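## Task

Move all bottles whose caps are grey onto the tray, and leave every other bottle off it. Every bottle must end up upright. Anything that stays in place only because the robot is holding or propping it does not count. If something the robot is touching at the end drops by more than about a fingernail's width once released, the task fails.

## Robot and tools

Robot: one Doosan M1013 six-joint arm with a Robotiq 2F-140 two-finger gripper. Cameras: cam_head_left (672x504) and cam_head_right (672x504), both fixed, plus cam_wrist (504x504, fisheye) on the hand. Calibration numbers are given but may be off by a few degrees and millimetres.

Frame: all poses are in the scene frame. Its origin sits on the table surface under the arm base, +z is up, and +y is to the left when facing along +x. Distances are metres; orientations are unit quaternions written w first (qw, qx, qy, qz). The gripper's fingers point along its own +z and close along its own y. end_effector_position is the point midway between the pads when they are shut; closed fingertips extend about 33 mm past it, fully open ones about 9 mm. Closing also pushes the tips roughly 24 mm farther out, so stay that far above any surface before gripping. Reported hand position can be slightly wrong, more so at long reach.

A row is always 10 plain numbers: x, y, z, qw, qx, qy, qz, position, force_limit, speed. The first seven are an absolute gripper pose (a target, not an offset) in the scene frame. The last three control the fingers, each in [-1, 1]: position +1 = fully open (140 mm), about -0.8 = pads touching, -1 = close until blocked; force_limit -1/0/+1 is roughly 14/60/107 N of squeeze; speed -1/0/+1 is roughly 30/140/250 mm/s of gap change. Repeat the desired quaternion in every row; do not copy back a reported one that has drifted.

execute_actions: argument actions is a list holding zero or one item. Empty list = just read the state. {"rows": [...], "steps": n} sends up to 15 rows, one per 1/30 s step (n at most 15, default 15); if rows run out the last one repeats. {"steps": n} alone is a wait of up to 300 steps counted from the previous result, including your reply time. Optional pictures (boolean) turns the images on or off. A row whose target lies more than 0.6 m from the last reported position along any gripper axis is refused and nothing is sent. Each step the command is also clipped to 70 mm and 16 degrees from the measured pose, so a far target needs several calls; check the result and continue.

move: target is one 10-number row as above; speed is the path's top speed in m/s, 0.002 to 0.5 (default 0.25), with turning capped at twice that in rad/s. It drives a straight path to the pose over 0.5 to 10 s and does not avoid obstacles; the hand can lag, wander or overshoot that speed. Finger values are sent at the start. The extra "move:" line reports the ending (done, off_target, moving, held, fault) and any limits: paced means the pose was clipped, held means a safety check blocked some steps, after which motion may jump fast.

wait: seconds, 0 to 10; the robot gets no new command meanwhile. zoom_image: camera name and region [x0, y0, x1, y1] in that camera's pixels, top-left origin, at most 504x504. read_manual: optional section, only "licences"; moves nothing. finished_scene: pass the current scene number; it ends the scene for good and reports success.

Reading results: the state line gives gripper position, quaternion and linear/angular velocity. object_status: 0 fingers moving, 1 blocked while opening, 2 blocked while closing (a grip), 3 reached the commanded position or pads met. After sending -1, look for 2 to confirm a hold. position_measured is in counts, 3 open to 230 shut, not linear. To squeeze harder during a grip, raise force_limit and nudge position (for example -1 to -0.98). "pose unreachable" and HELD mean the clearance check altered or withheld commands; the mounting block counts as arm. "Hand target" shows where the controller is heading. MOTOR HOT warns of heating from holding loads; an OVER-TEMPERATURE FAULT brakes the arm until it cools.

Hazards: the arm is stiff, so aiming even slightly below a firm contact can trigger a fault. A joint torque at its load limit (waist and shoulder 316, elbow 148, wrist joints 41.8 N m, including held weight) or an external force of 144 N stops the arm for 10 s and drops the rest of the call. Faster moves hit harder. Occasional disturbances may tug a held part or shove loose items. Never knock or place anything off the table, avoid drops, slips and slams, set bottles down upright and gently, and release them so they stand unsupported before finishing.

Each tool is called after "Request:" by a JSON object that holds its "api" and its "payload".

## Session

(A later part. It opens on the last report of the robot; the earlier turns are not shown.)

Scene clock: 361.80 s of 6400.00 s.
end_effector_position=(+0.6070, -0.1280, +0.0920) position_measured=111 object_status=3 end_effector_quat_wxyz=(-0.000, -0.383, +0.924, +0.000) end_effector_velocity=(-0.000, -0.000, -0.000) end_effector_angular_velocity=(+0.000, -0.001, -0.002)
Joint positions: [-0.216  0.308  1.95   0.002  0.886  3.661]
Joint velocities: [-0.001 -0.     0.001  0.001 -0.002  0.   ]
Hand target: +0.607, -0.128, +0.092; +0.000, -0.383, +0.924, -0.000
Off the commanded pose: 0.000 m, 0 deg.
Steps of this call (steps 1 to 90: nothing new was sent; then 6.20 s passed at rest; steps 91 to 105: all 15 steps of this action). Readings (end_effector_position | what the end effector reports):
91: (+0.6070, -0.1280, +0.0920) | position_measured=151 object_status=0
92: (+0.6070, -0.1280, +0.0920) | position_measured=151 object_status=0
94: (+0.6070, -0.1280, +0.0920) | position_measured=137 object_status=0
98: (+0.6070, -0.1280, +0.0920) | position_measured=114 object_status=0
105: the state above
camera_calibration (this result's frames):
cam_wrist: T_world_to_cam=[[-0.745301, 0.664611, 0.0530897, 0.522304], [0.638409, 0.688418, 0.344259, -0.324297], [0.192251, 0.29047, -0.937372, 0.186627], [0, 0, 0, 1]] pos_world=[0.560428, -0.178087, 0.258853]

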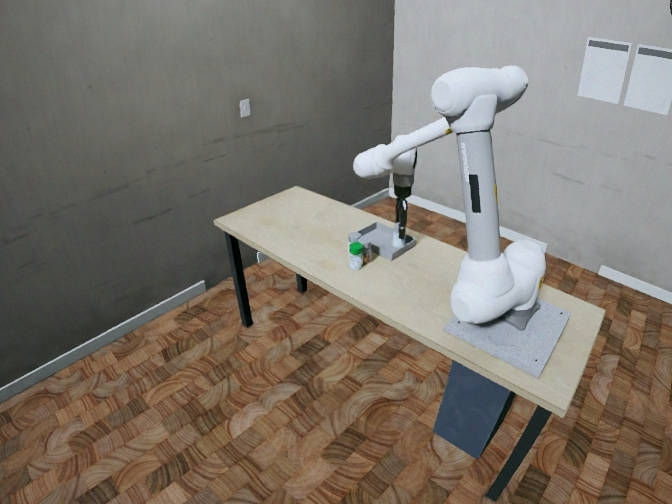

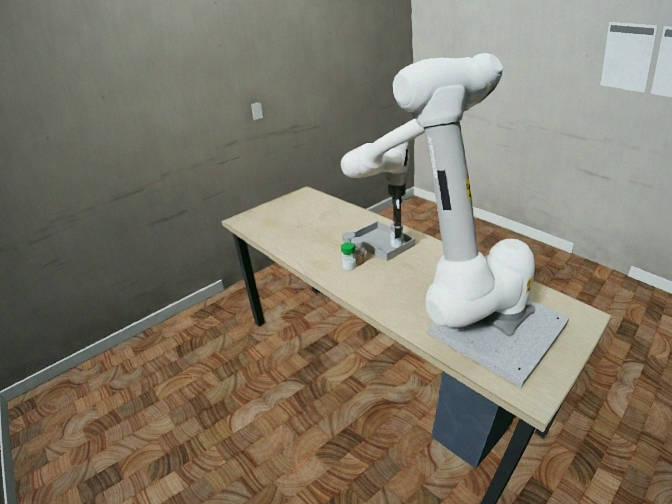

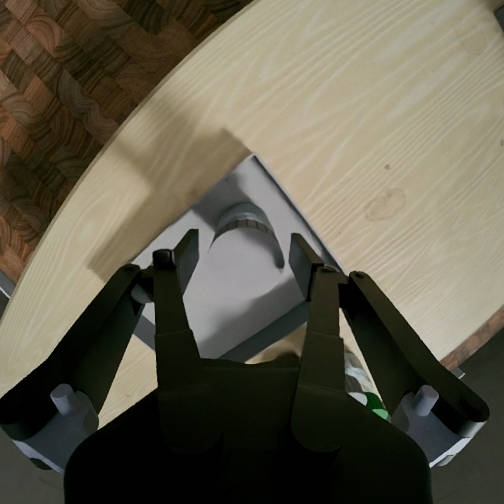

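Request:
{"api": "move", "payload": {"target": [0.607, -0.128, 0.17, 0, -0.3827, 0.9239, 0, 0.145, 0, -0.3], "speed": 0.15}}

Request:
{"api": "move", "payload": {"target": [0.704, 0.072, 0.165, 0, 0, 1, 0, 0.145, 0, -0.3], "speed": 0.25}}

Request:
{"api": "zoom_image", "payload": {"camera": "cam_wrist", "region": [150, 110, 330, 290]}}

Scene clock: 419.33 s of 6400.00 s.
end_effector_position=(+0.6071, -0.1280, +0.1699) position_measured=111 object_status=3 end_effector_quat_wxyz=(-0.000, -0.383, +0.924, +0.000) end_effector_velocity=(+0.000, +0.000, +0.001) end_effector_angular_velocity=(-0.000, -0.001, +0.002)
Joint positions: [-0.216  0.231  1.884  0.002  1.029  3.662]
Joint velocities: [ 0.001 -0.001 -0.001 -0.     0.002 -0.001]
Hand target: +0.607, -0.128, +0.170; +0.000, -0.383, +0.924, -0.000
Off the commanded pose: 0.000 m, 0 deg.
After step 90, 53.60 s passed at rest.
move: done
camera_calibration (this result's frames):
cam_wrist: T_world_to_cam=[[-0.745319, 0.66459, 0.0531006, 0.518257], [0.638397, 0.688439, 0.344239, -0.35117], [0.192221, 0.290467, -0.937379, 0.259703], [0, 0, 0, 1]] pos_world=[0.560532, -0.178104, 0.336807]

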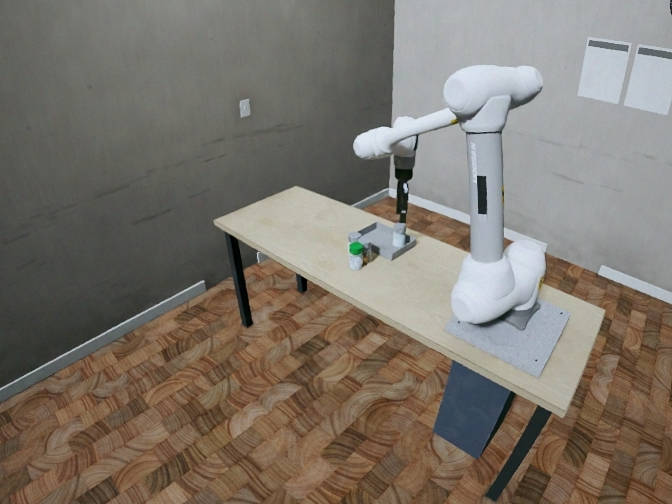

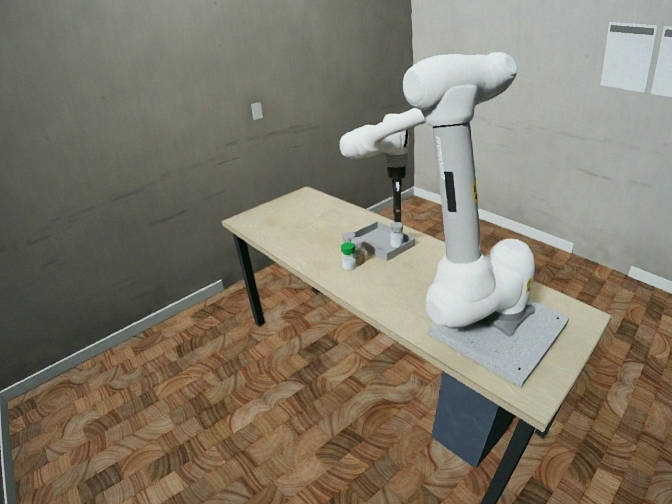

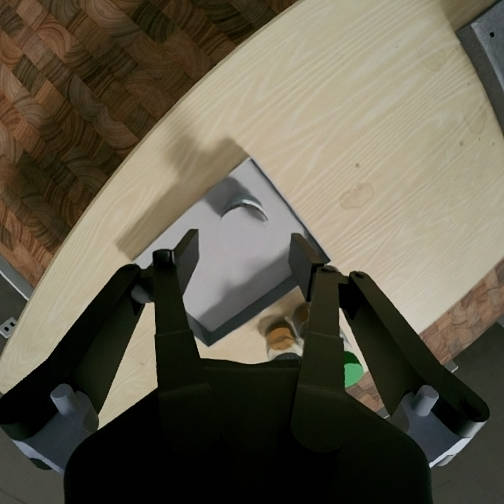

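Scene clock: 421.33 s of 6400.00 s.
end_effector_position=(+0.7039, +0.0721, +0.1649) position_measured=111 object_status=3 end_effector_quat_wxyz=(+0.000, -0.000, +1.000, -0.000) end_effector_velocity=(+0.000, +0.001, +0.000) end_effector_angular_velocity=(-0.002, +0.001, -0.002)
Joint positions: [0.101 0.36  1.717 0.002 1.066 4.763]
Joint velocities: [ 0.002  0.001 -0.002 -0.002  0.002  0.005]
Hand target: +0.704, +0.072, +0.165; -0.000, -0.000, +1.000, -0.000
Off the commanded pose: 0.000 m, 0 deg.
move: done
camera_calibration (this result's frames):
cam_wrist: T_world_to_cam=[[-0.0572322, 0.996954, 0.0529924, -0.0505628], [0.938198, 0.0355598, 0.344268, -0.712988], [0.341335, 0.0694205, -0.937375, 0.0891853], [0, 0, 0, 1]] pos_world=[0.635588, 0.0695712, 0.331738]

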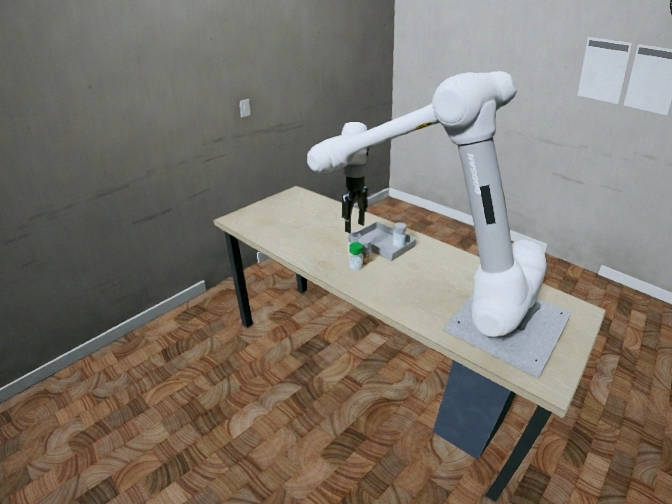

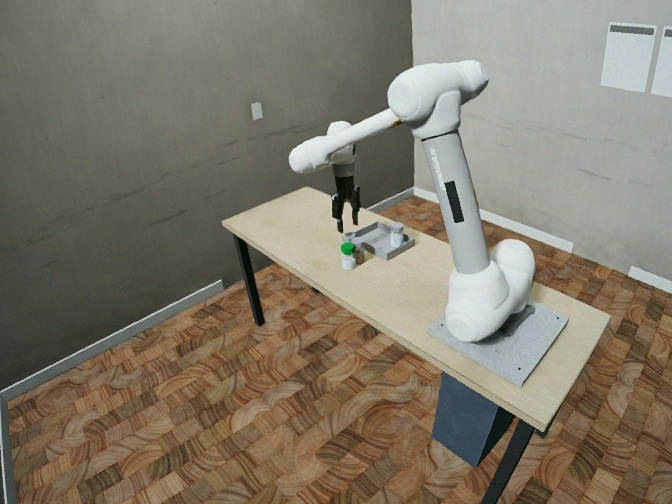

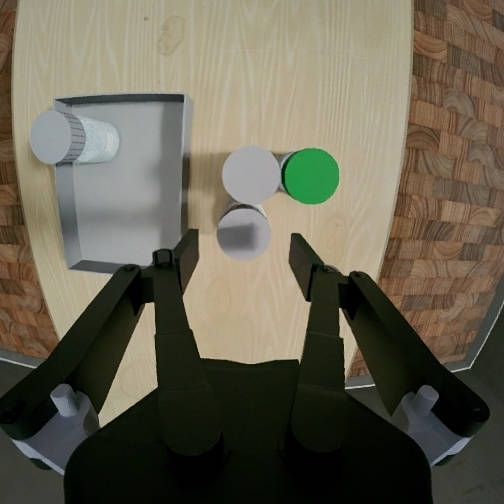

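Region (150, 110, 330, 290) of cam_wrist's 504x504 image, scaled by 2.800, with more detail than that image has.

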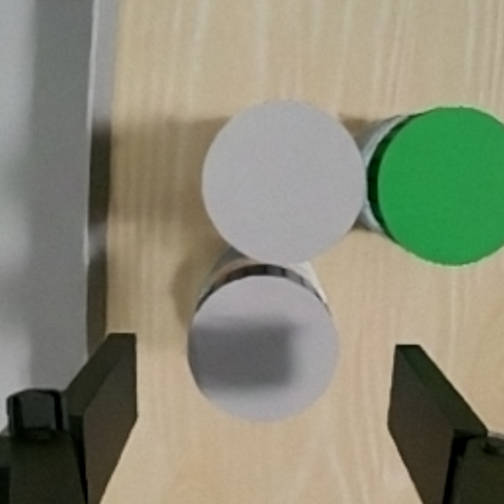

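Request:
{"api": "move", "payload": {"target": [0.702, 0.072, 0.085, 0, 0, 1, 0, 0.145, 0, -0.3], "speed": 0.1}}

Request:
{"api": "move", "payload": {"target": [0.702, 0.072, 0.085, 0, 0, 1, 0, -1, 0, -0.5], "speed": 0.1}}

Scene clock: 433.37 s of 6400.00 s.
end_effector_position=(+0.7019, +0.0720, +0.0851) position_measured=111 object_status=3 end_effector_quat_wxyz=(+0.000, +0.000, +1.000, +0.000) end_effector_velocity=(+0.001, +0.001, -0.001) end_effector_angular_velocity=(+0.000, -0.002, +0.001)
Joint positions: [0.101 0.428 1.784 0.002 0.931 4.763]
Joint velocities: [ 0.001  0.001  0.001  0.    -0.004 -0.   ]
Hand target: +0.702, +0.072, +0.085; -0.000, -0.000, +1.000, +0.000
Off the commanded pose: 0.000 m, 0 deg.
After step 90, 7.87 s passed at rest.
move: done
camera_calibration (this result's frames):
cam_wrist: T_world_to_cam=[[-0.0570406, 0.996959, 0.0530905, -0.0465311], [0.938201, 0.0353448, 0.344283, -0.683588], [0.341359, 0.0694477, -0.937364, 0.0150458], [0, 0, 0, 1]] pos_world=[0.633553, 0.069506, 0.251921]

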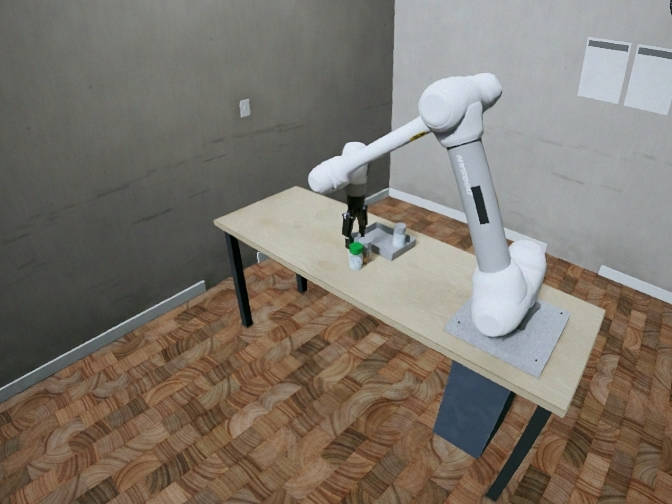

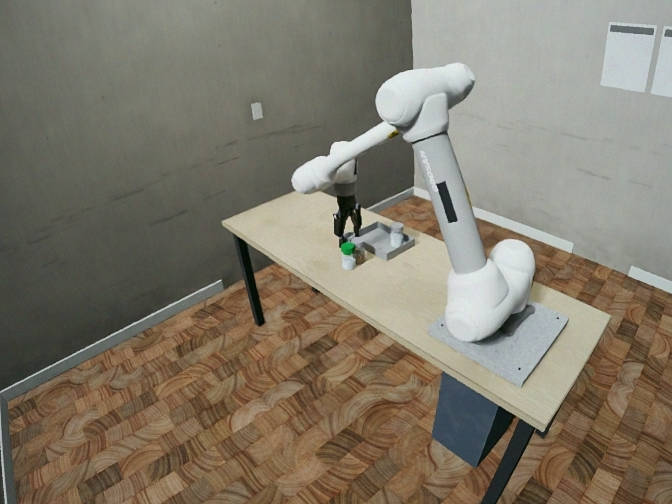

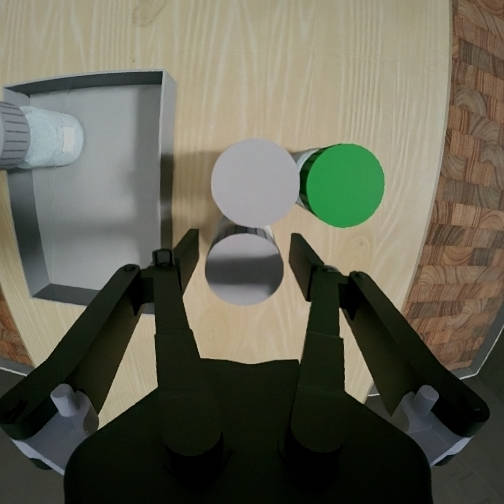

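Scene clock: 434.07 s of 6400.00 s.
end_effector_position=(+0.7020, +0.0720, +0.0850) position_measured=151 object_status=2 end_effector_quat_wxyz=(+0.000, +0.000, +1.000, +0.000) end_effector_velocity=(+0.001, -0.001, +0.000) end_effector_angular_velocity=(-0.001, -0.001, +0.001)
Joint positions: [0.101 0.428 1.784 0.002 0.931 4.763]
Joint velocities: [-0.001  0.001 -0.001 -0.001 -0.001 -0.002]
Hand target: +0.702, +0.072, +0.085; +0.000, -0.000, +1.000, +0.000
Off the commanded pose: 0.000 m, 0 deg.
move: done
camera_calibration (this result's frames):
cam_wrist: T_world_to_cam=[[-0.0570317, 0.996959, 0.0531083, -0.0465424], [0.938189, 0.035328, 0.344315, -0.683667], [0.341392, 0.0694625, -0.937351, 0.0149421], [0, 0, 0, 1]] pos_world=[0.633653, 0.0695156, 0.251875]

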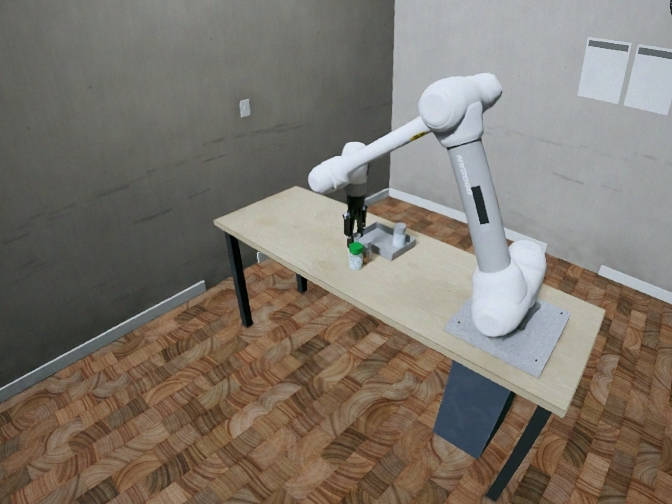

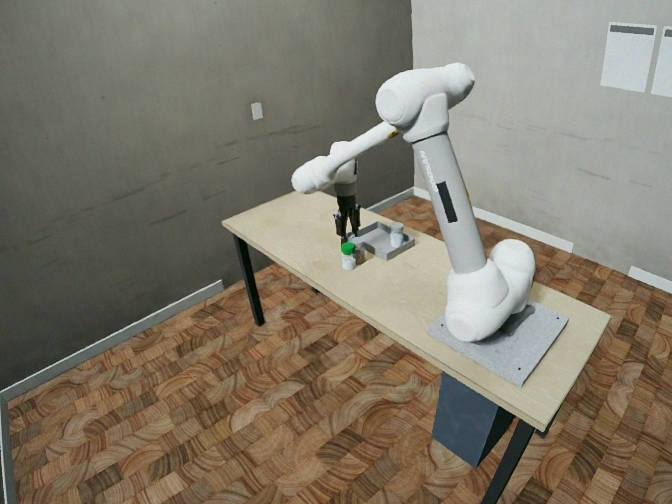

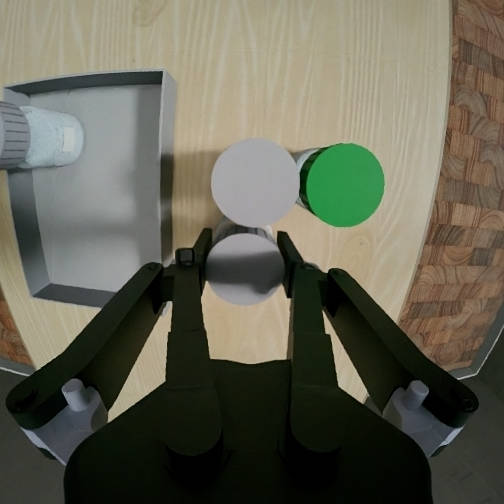

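Request:
{"api": "move", "payload": {"target": [0.712, 0.070, 0.15, 0, 0, 1, 0, -1, 0, -0.5], "speed": 0.12}}

Request:
{"api": "move", "payload": {"target": [0.73, -0.125, 0.15, 0, 0, 1, 0, -1, 0, -0.5], "speed": 0.2}}

Scene clock: 443.07 s of 6400.00 s.
end_effector_position=(+0.7121, +0.0700, +0.1499) position_measured=151 object_status=2 end_effector_quat_wxyz=(-0.000, -0.000, +1.000, -0.000) end_effector_velocity=(+0.000, +0.000, +0.001) end_effector_angular_velocity=(+0.001, +0.000, -0.000)
Joint positions: [0.097 0.383 1.714 0.002 1.046 4.76 ]
Joint velocities: [ 0.    -0.001 -0.001  0.002  0.002 -0.001]
Hand target: +0.712, +0.070, +0.150; +0.000, +0.000, +1.000, +0.000
Off the commanded pose: 0.000 m, 0 deg.
After step 90, 5.10 s passed at rest.
move: done
camera_calibration (this result's frames):
cam_wrist: T_world_to_cam=[[-0.0570453, 0.99696, 0.0530783, -0.0474026], [0.938217, 0.035357, 0.344236, -0.715382], [0.341313, 0.069436, -0.937382, 0.072535], [0, 0, 0, 1]] pos_world=[0.643722, 0.0675157, 0.316769]

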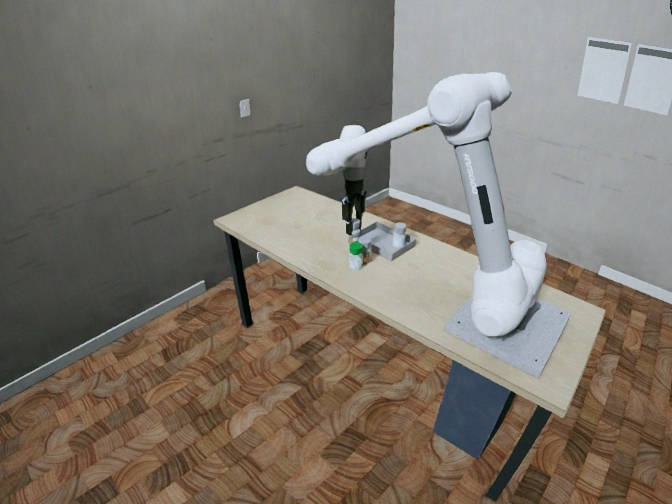

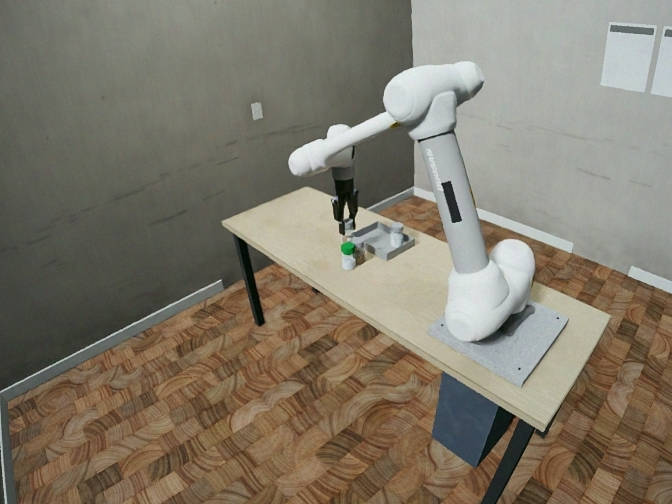

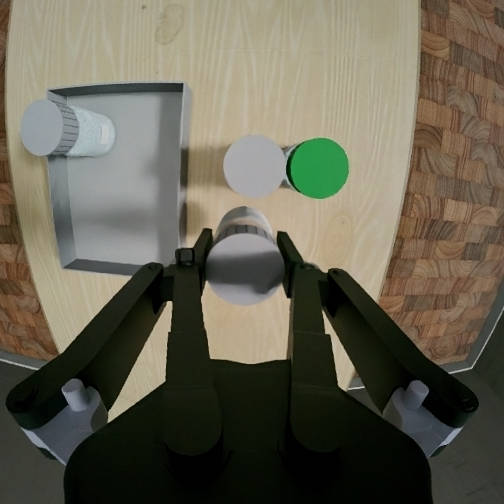

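Scene clock: 444.47 s of 6400.00 s.
end_effector_position=(+0.7300, -0.1250, +0.1500) position_measured=151 object_status=2 end_effector_quat_wxyz=(+0.000, -0.000, +1.000, +0.000) end_effector_velocity=(+0.000, -0.000, +0.000) end_effector_angular_velocity=(+0.001, +0.000, -0.001)
Joint positions: [-0.168  0.419  1.66   0.002  1.064  4.494]
Joint velocities: [-0.001  0.    -0.001  0.001  0.001 -0.   ]
Hand target: +0.730, -0.125, +0.150; +0.000, +0.000, +1.000, +0.000
Off the commanded pose: 0.000 m, 0 deg.
move: done
camera_calibration (this result's frames):
cam_wrist: T_world_to_cam=[[-0.0570835, 0.996951, 0.0532074, 0.148033], [0.938203, 0.0353456, 0.344277, -0.725352], [0.341346, 0.0695719, -0.937359, 0.0799892], [0, 0, 0, 1]] pos_world=[0.661674, -0.127508, 0.316824]

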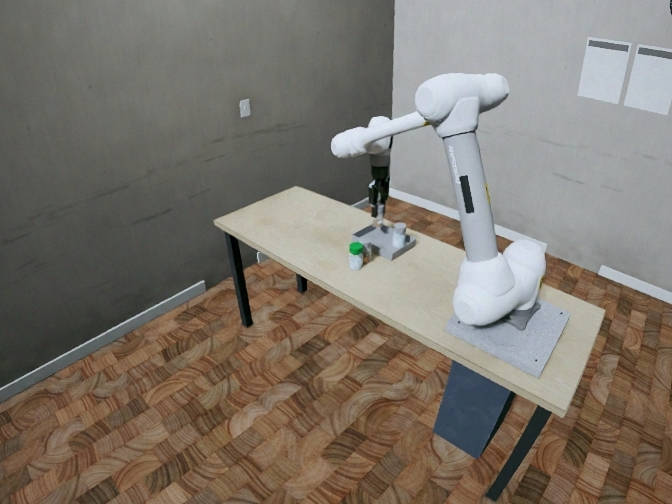

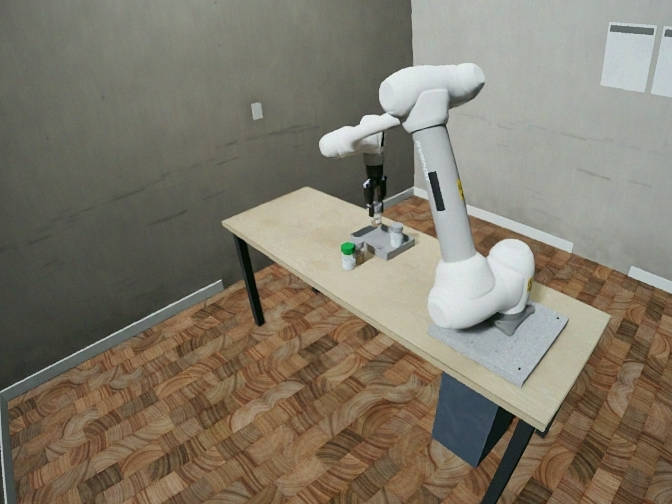

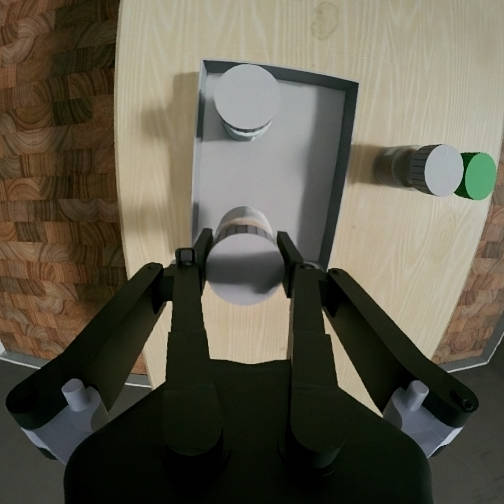

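Request:
{"api": "move", "payload": {"target": [0.73, -0.125, 0.098, 0, 0, 1, 0, -1, 0, -0.5], "speed": 0.08}}

Request:
{"api": "move", "payload": {"target": [0.73, -0.125, 0.091, 0, 0, 1, 0, -1, 0, -0.5], "speed": 0.012}}

Request:
{"api": "zoom_image", "payload": {"camera": "cam_wrist", "region": [150, 130, 350, 310]}}

Scene clock: 459.10 s of 6400.00 s.
end_effector_position=(+0.7299, -0.1250, +0.0981) position_measured=151 object_status=2 end_effector_quat_wxyz=(+0.000, +0.000, +1.000, -0.000) end_effector_velocity=(+0.001, -0.001, +0.000) end_effector_angular_velocity=(-0.001, -0.003, -0.001)
Joint positions: [-0.168  0.463  1.701  0.002  0.979  4.494]
Joint velocities: [-0.001  0.    -0.002 -0.    -0.001  0.   ]
Hand target: +0.730, -0.125, +0.098; -0.000, -0.000, +1.000, +0.000
Off the commanded pose: 0.000 m, 0 deg.
After step 90, 10.63 s passed at rest.
move: done
camera_calibration (this result's frames):
cam_wrist: T_world_to_cam=[[-0.0570352, 0.996961, 0.0530716, 0.150774], [0.938202, 0.0353467, 0.344277, -0.7074], [0.341355, 0.0694278, -0.937367, 0.0313337], [0, 0, 0, 1]] pos_world=[0.661588, -0.127487, 0.264911]

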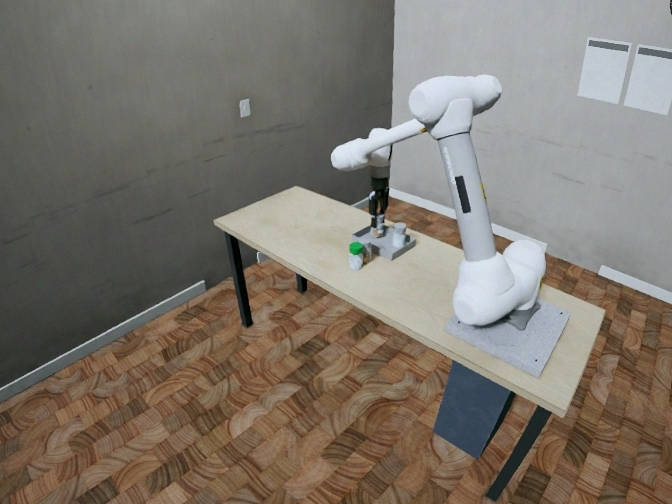

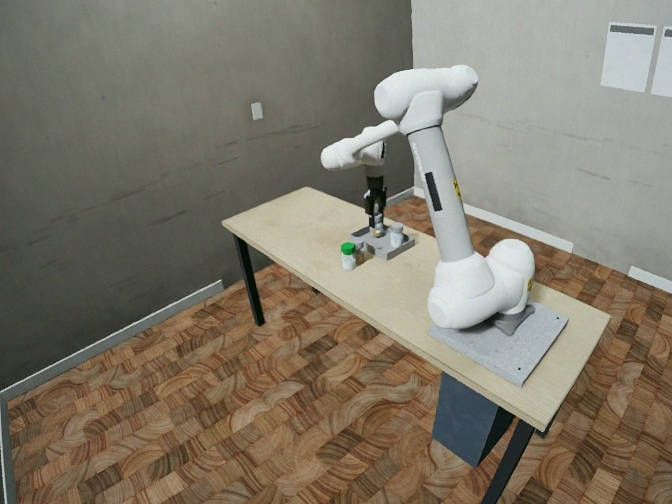

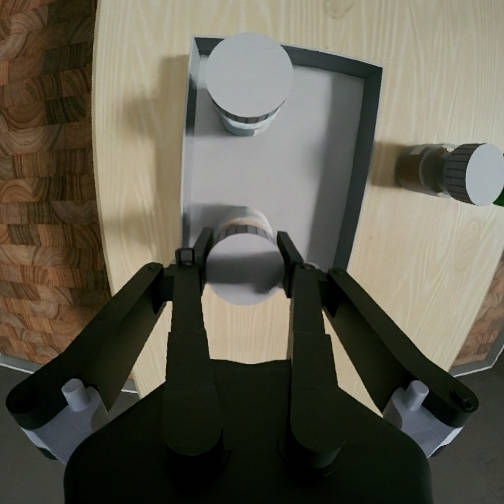

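Scene clock: 459.90 s of 6400.00 s.
end_effector_position=(+0.7300, -0.1250, +0.0910) position_measured=151 object_status=2 end_effector_quat_wxyz=(+0.000, -0.000, +1.000, -0.000) end_effector_velocity=(-0.001, +0.001, -0.001) end_effector_angular_velocity=(+0.001, +0.002, -0.002)
Joint positions: [-0.168  0.469  1.706  0.002  0.968  4.494]
Joint velocities: [0.    0.001 0.001 0.001 0.    0.002]
Hand target: +0.730, -0.125, +0.091; -0.000, -0.000, +1.000, +0.000
Off the commanded pose: 0.000 m, 0 deg.
move: done
camera_calibration (this result's frames):
cam_wrist: T_world_to_cam=[[-0.0570445, 0.99696, 0.0530651, 0.151163], [0.938208, 0.0353589, 0.34426, -0.705037], [0.341337, 0.0694242, -0.937374, 0.0247547], [0, 0, 0, 1]] pos_world=[0.661645, -0.127492, 0.257899]

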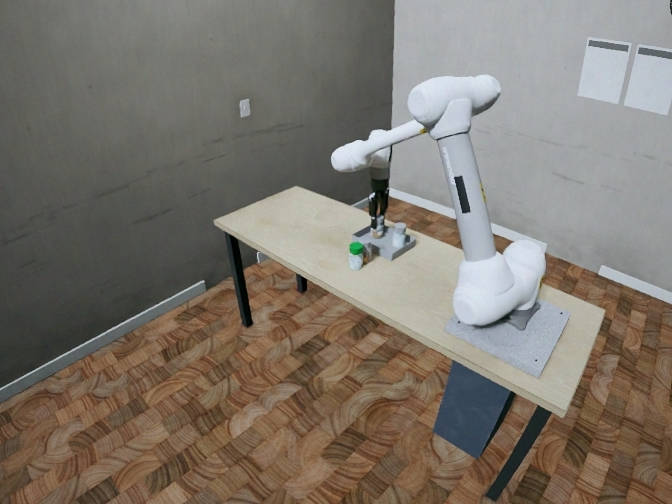

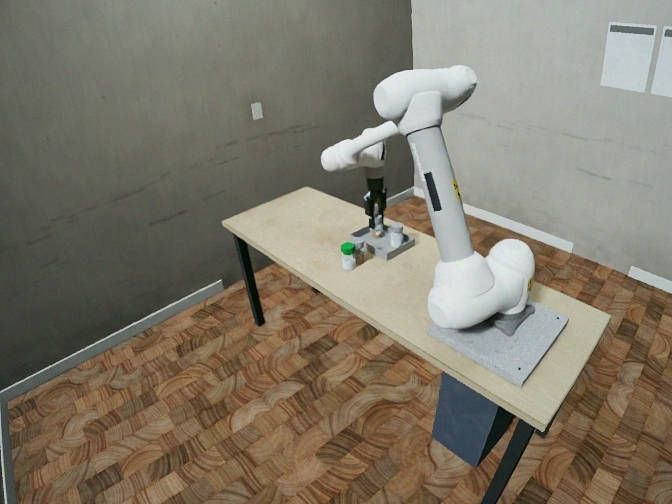

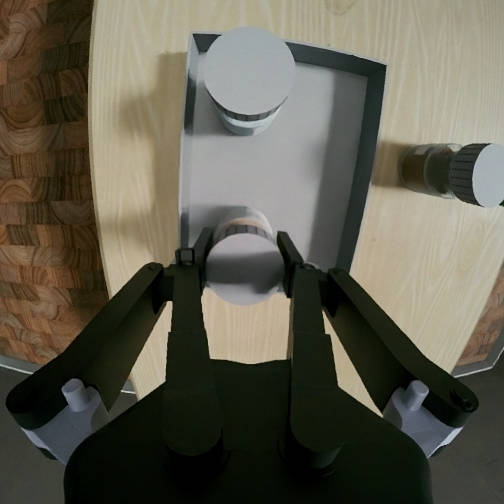

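Region (150, 130, 350, 310) of cam_wrist's 504x504 image, scaled by 2.520, with more detail than that image has; it fills the top 454 rows of this view, and the rest is white.

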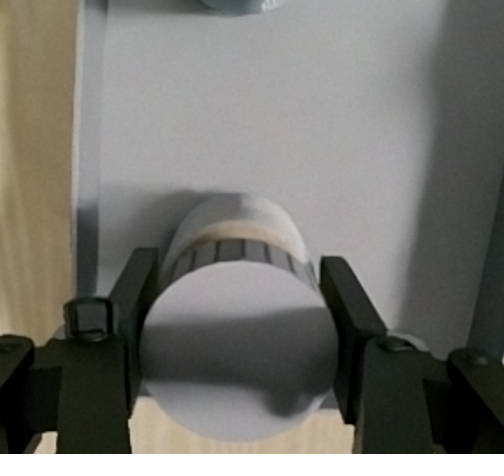

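Request:
{"api": "move", "payload": {"target": [0.73, -0.125, 0.091, 0, 0, 1, 0, 0.145, 0, -0.3], "speed": 0.05}}

Request:
{"api": "zoom_image", "payload": {"camera": "cam_wrist", "region": [150, 130, 350, 310]}}

Request:
{"api": "move", "payload": {"target": [0.73, -0.125, 0.17, 0, 0, 1, 0, 0.145, 0, -0.3], "speed": 0.15}}

Request:
{"api": "move", "payload": {"target": [0.646, 0.076, 0.17, 0, -0.7071, 0.7071, 0, 0.145, 0, -0.3], "speed": 0.3}}

Request:
{"api": "zoom_image", "payload": {"camera": "cam_wrist", "region": [150, 150, 330, 330]}}

Scene clock: 469.73 s of 6400.00 s.
end_effector_position=(+0.7300, -0.1250, +0.0910) position_measured=111 object_status=3 end_effector_quat_wxyz=(-0.000, -0.000, +1.000, +0.000) end_effector_velocity=(+0.001, +0.001, +0.000) end_effector_angular_velocity=(-0.000, -0.001, +0.000)
Joint positions: [-0.168  0.469  1.706  0.002  0.968  4.494]
Joint velocities: [ 0.001  0.    -0.001 -0.    -0.     0.001]
Hand target: +0.730, -0.125, +0.091; +0.000, +0.000, +1.000, -0.000
Off the commanded pose: 0.000 m, 0 deg.
After step 90, 6.13 s passed at rest.
move: done
camera_calibration (this result's frames):
cam_wrist: T_world_to_cam=[[-0.0570401, 0.996959, 0.0530903, 0.151151], [0.938212, 0.0353469, 0.34425, -0.705021], [0.341326, 0.069446, -0.937376, 0.0247169], [0, 0, 0, 1]] pos_world=[0.661645, -0.127488, 0.257848]

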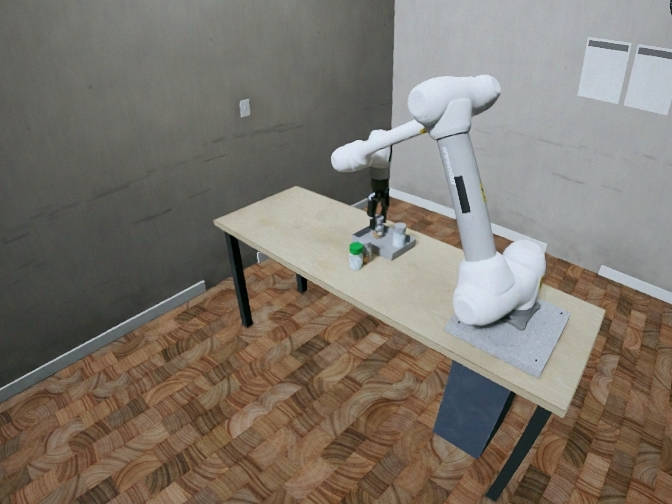

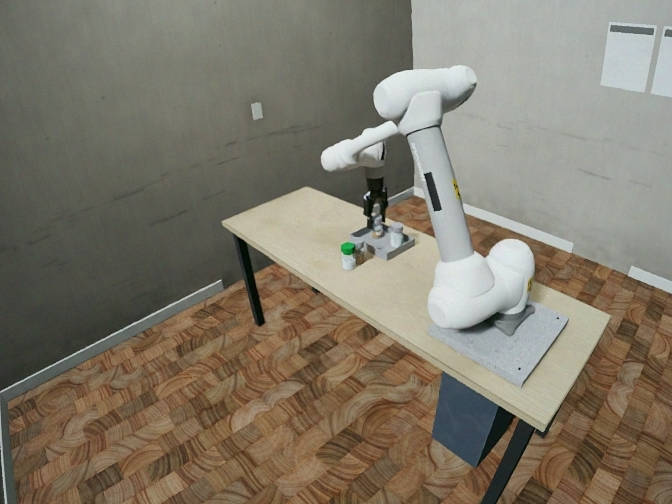

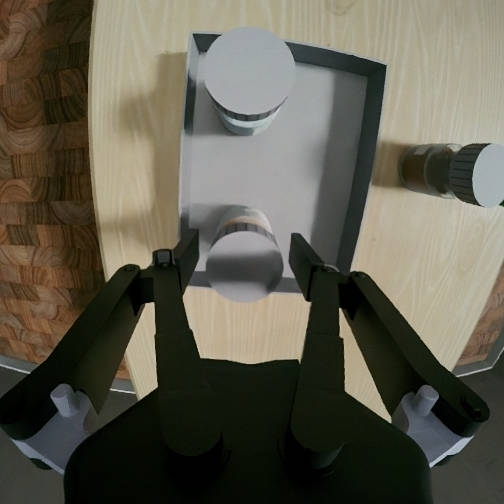

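Region (150, 130, 350, 310) of cam_wrist's 504x504 image, scaled by 2.520, with more detail than that image has; it fills the top 454 rows of this view, and the rest is white.

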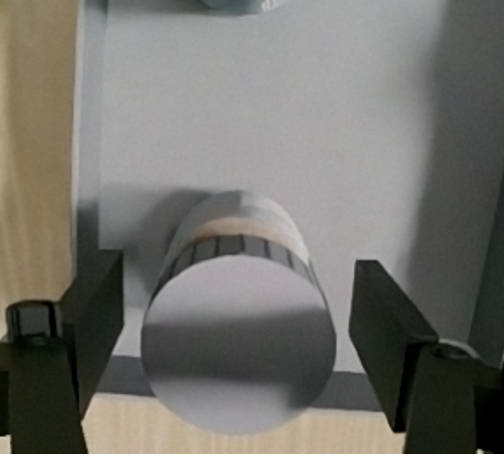

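Scene clock: 470.67 s of 6400.00 s.
end_effector_position=(+0.7301, -0.1250, +0.1699) position_measured=111 object_status=3 end_effector_quat_wxyz=(-0.000, -0.000, +1.000, -0.000) end_effector_velocity=(+0.001, +0.000, +0.002) end_effector_angular_velocity=(-0.000, -0.001, -0.001)
Joint positions: [-0.168  0.404  1.642  0.002  1.097  4.494]
Joint velocities: [ 0.    -0.001 -0.002  0.     0.002  0.001]
Hand target: +0.730, -0.125, +0.170; +0.000, +0.000, +1.000, -0.000
Off the commanded pose: 0.000 m, 0 deg.
move: done
camera_calibration (this result's frames):
cam_wrist: T_world_to_cam=[[-0.0570806, 0.996958, 0.0530796, 0.146998], [0.938217, 0.0353899, 0.344234, -0.732297], [0.341308, 0.0694493, -0.937382, 0.098705], [0, 0, 0, 1]] pos_world=[0.661755, -0.12749, 0.336803]

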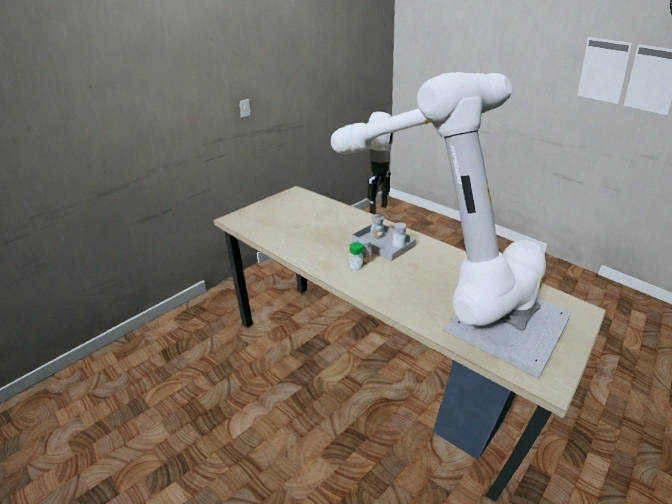

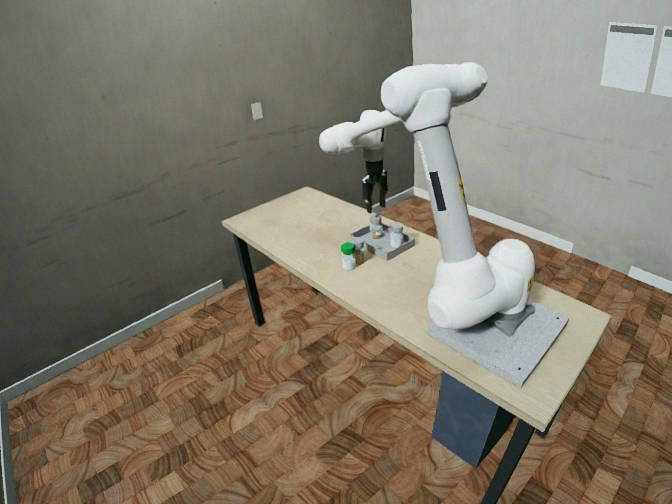

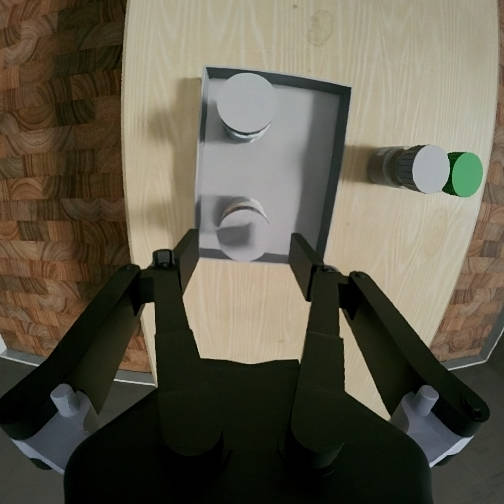

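Scene clock: 473.73 s of 6400.00 s.
end_effector_position=(+0.6460, +0.0760, +0.1701) position_measured=111 object_status=3 end_effector_quat_wxyz=(+0.000, +0.707, -0.707, +0.000) end_effector_velocity=(-0.000, -0.000, +0.000) end_effector_angular_velocity=(+0.001, +0.001, +0.002)
Joint positions: [0.112 0.273 1.826 0.002 1.043 3.204]
Joint velocities: [-0.    -0.    -0.     0.001  0.002 -0.003]
Hand target: +0.646, +0.076, +0.170; +0.000, +0.707, -0.707, +0.000
Off the commanded pose: 0.000 m, 0 deg.
move: done
camera_calibration (this result's frames):
cam_wrist: T_world_to_cam=[[-0.996971, -0.0568218, 0.0531059, 0.629041], [-0.0351471, 0.938275, 0.344101, -0.100412], [-0.0693803, 0.341192, -0.93743, 0.358264], [0, 0, 0, 1]] pos_world=[0.648463, 0.00772014, 0.336993]

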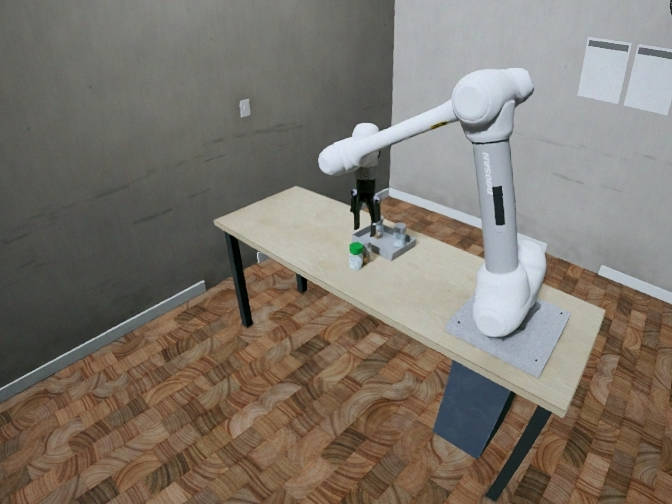

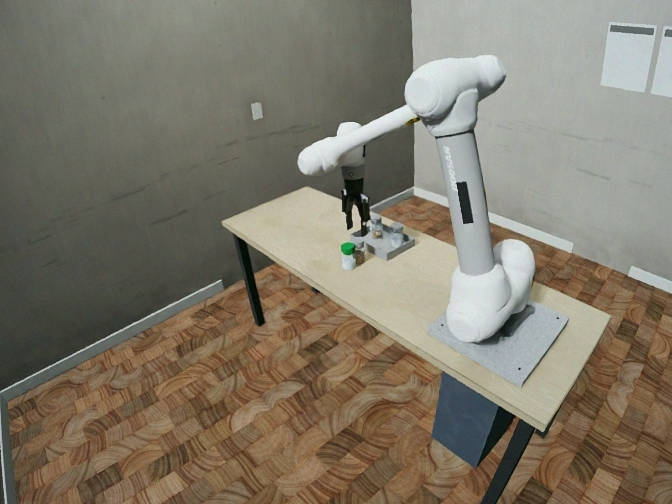

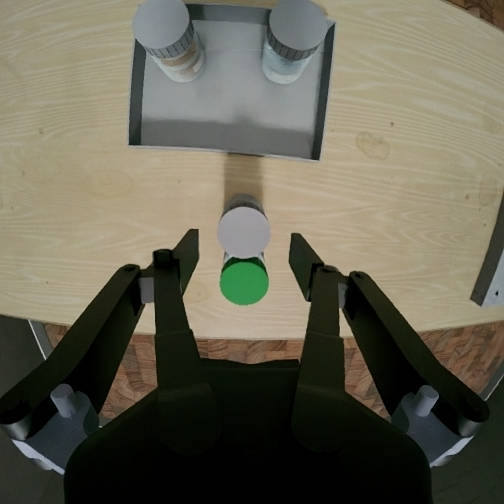

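Region (150, 150, 330, 330) of cam_wrist's 504x504 image, scaled by 2.800, with more detail than that image has.

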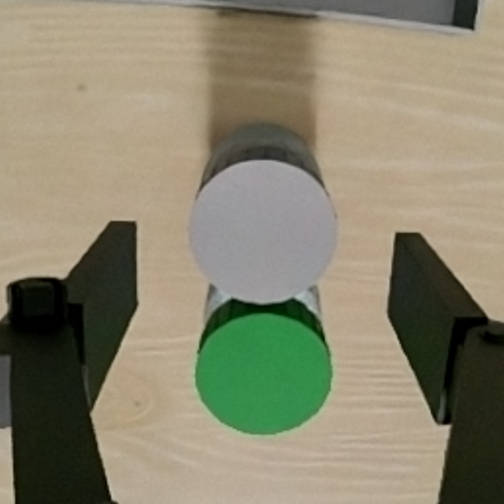

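Request:
{"api": "move", "payload": {"target": [0.646, 0.074, 0.085, 0, -0.7071, 0.7071, 0, 0.145, 0, -0.3], "speed": 0.1}}

Request:
{"api": "move", "payload": {"target": [0.646, 0.074, 0.085, 0, -0.7071, 0.7071, 0, -1, 0, -0.5], "speed": 0.1}}

Scene clock: 482.77 s of 6400.00 s.
end_effector_position=(+0.6459, +0.0740, +0.0851) position_measured=111 object_status=3 end_effector_quat_wxyz=(-0.000, +0.707, -0.707, +0.000) end_effector_velocity=(+0.000, -0.000, -0.001) end_effector_angular_velocity=(-0.000, -0.001, -0.001)
Joint positions: [0.109 0.354 1.897 0.002 0.892 3.2  ]
Joint velocities: [-0.     0.001  0.001 -0.    -0.003  0.001]
Hand target: +0.646, +0.074, +0.085; -0.000, +0.707, -0.707, -0.000
Off the commanded pose: 0.000 m, 0 deg.
After step 90, 4.83 s passed at rest.
move: done
camera_calibration (this result's frames):
cam_wrist: T_world_to_cam=[[-0.996961, -0.0570423, 0.0530603, 0.633366], [-0.0353581, 0.938206, 0.344266, -0.0691037], [-0.0694192, 0.341343, -0.937372, 0.279225], [0, 0, 0, 1]] pos_world=[0.648381, 0.00565071, 0.251921]

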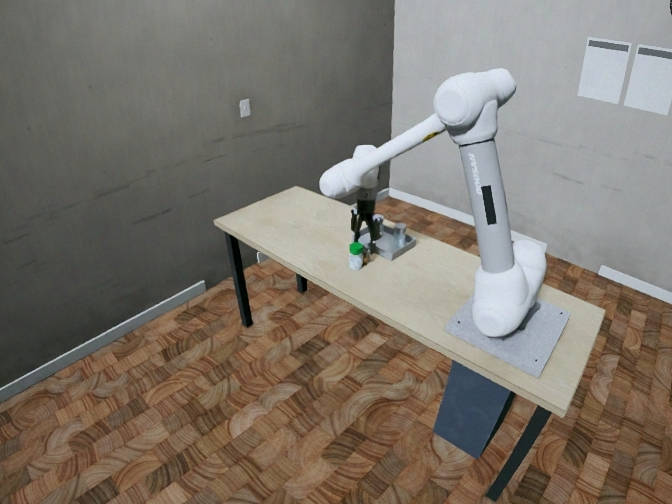

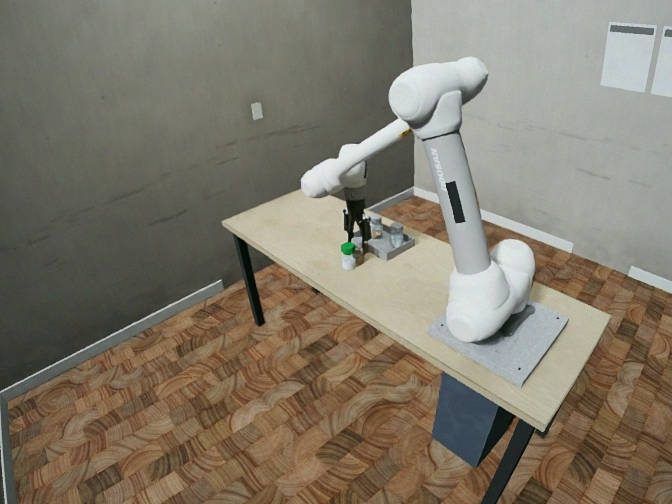

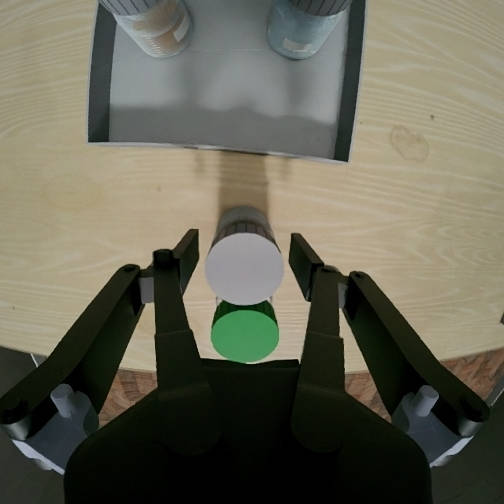

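Scene clock: 483.47 s of 6400.00 s.
end_effector_position=(+0.6460, +0.0740, +0.0850) position_measured=151 object_status=2 end_effector_quat_wxyz=(-0.000, +0.707, -0.707, +0.000) end_effector_velocity=(-0.000, -0.000, -0.000) end_effector_angular_velocity=(+0.000, +0.002, -0.001)
Joint positions: [0.109 0.354 1.897 0.002 0.892 3.2  ]
Joint velocities: [-0.001  0.    -0.     0.001  0.002  0.   ]
Hand target: +0.646, +0.074, +0.085; -0.000, +0.707, -0.707, -0.000
Off the commanded pose: 0.000 m, 0 deg.
move: done
camera_calibration (this result's frames):
cam_wrist: T_world_to_cam=[[-0.996961, -0.0570333, 0.0530718, 0.633467], [-0.0353454, 0.938205, 0.34427, -0.0690957], [-0.0694271, 0.341348, -0.93737, 0.279192], [0, 0, 0, 1]] pos_world=[0.648483, 0.00565308, 0.251875]

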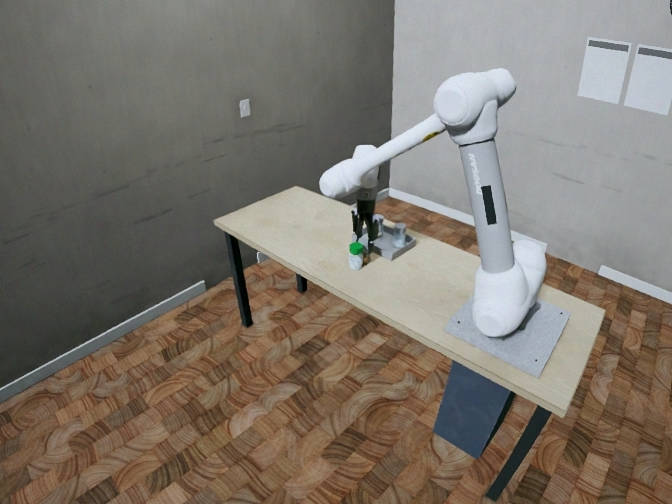

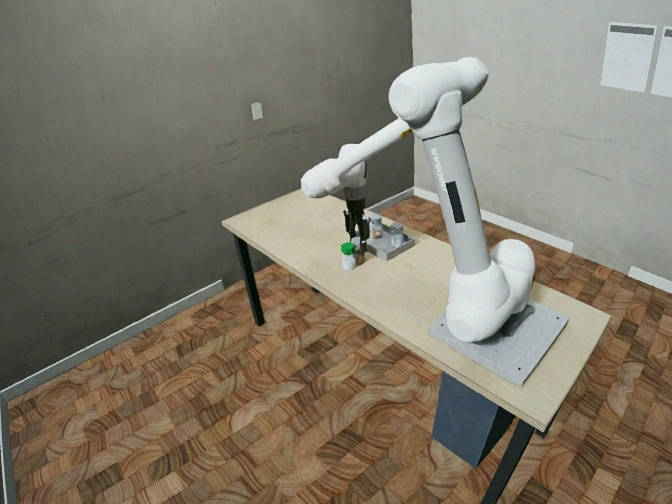

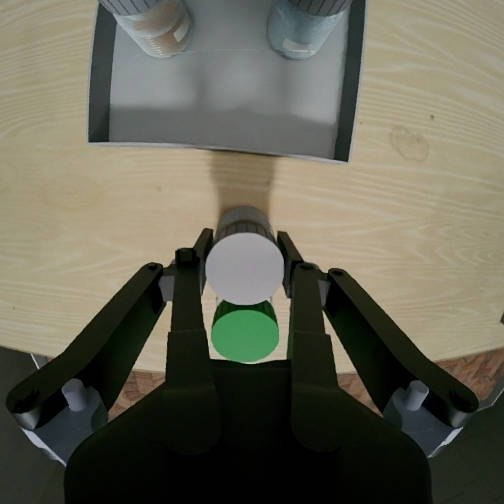

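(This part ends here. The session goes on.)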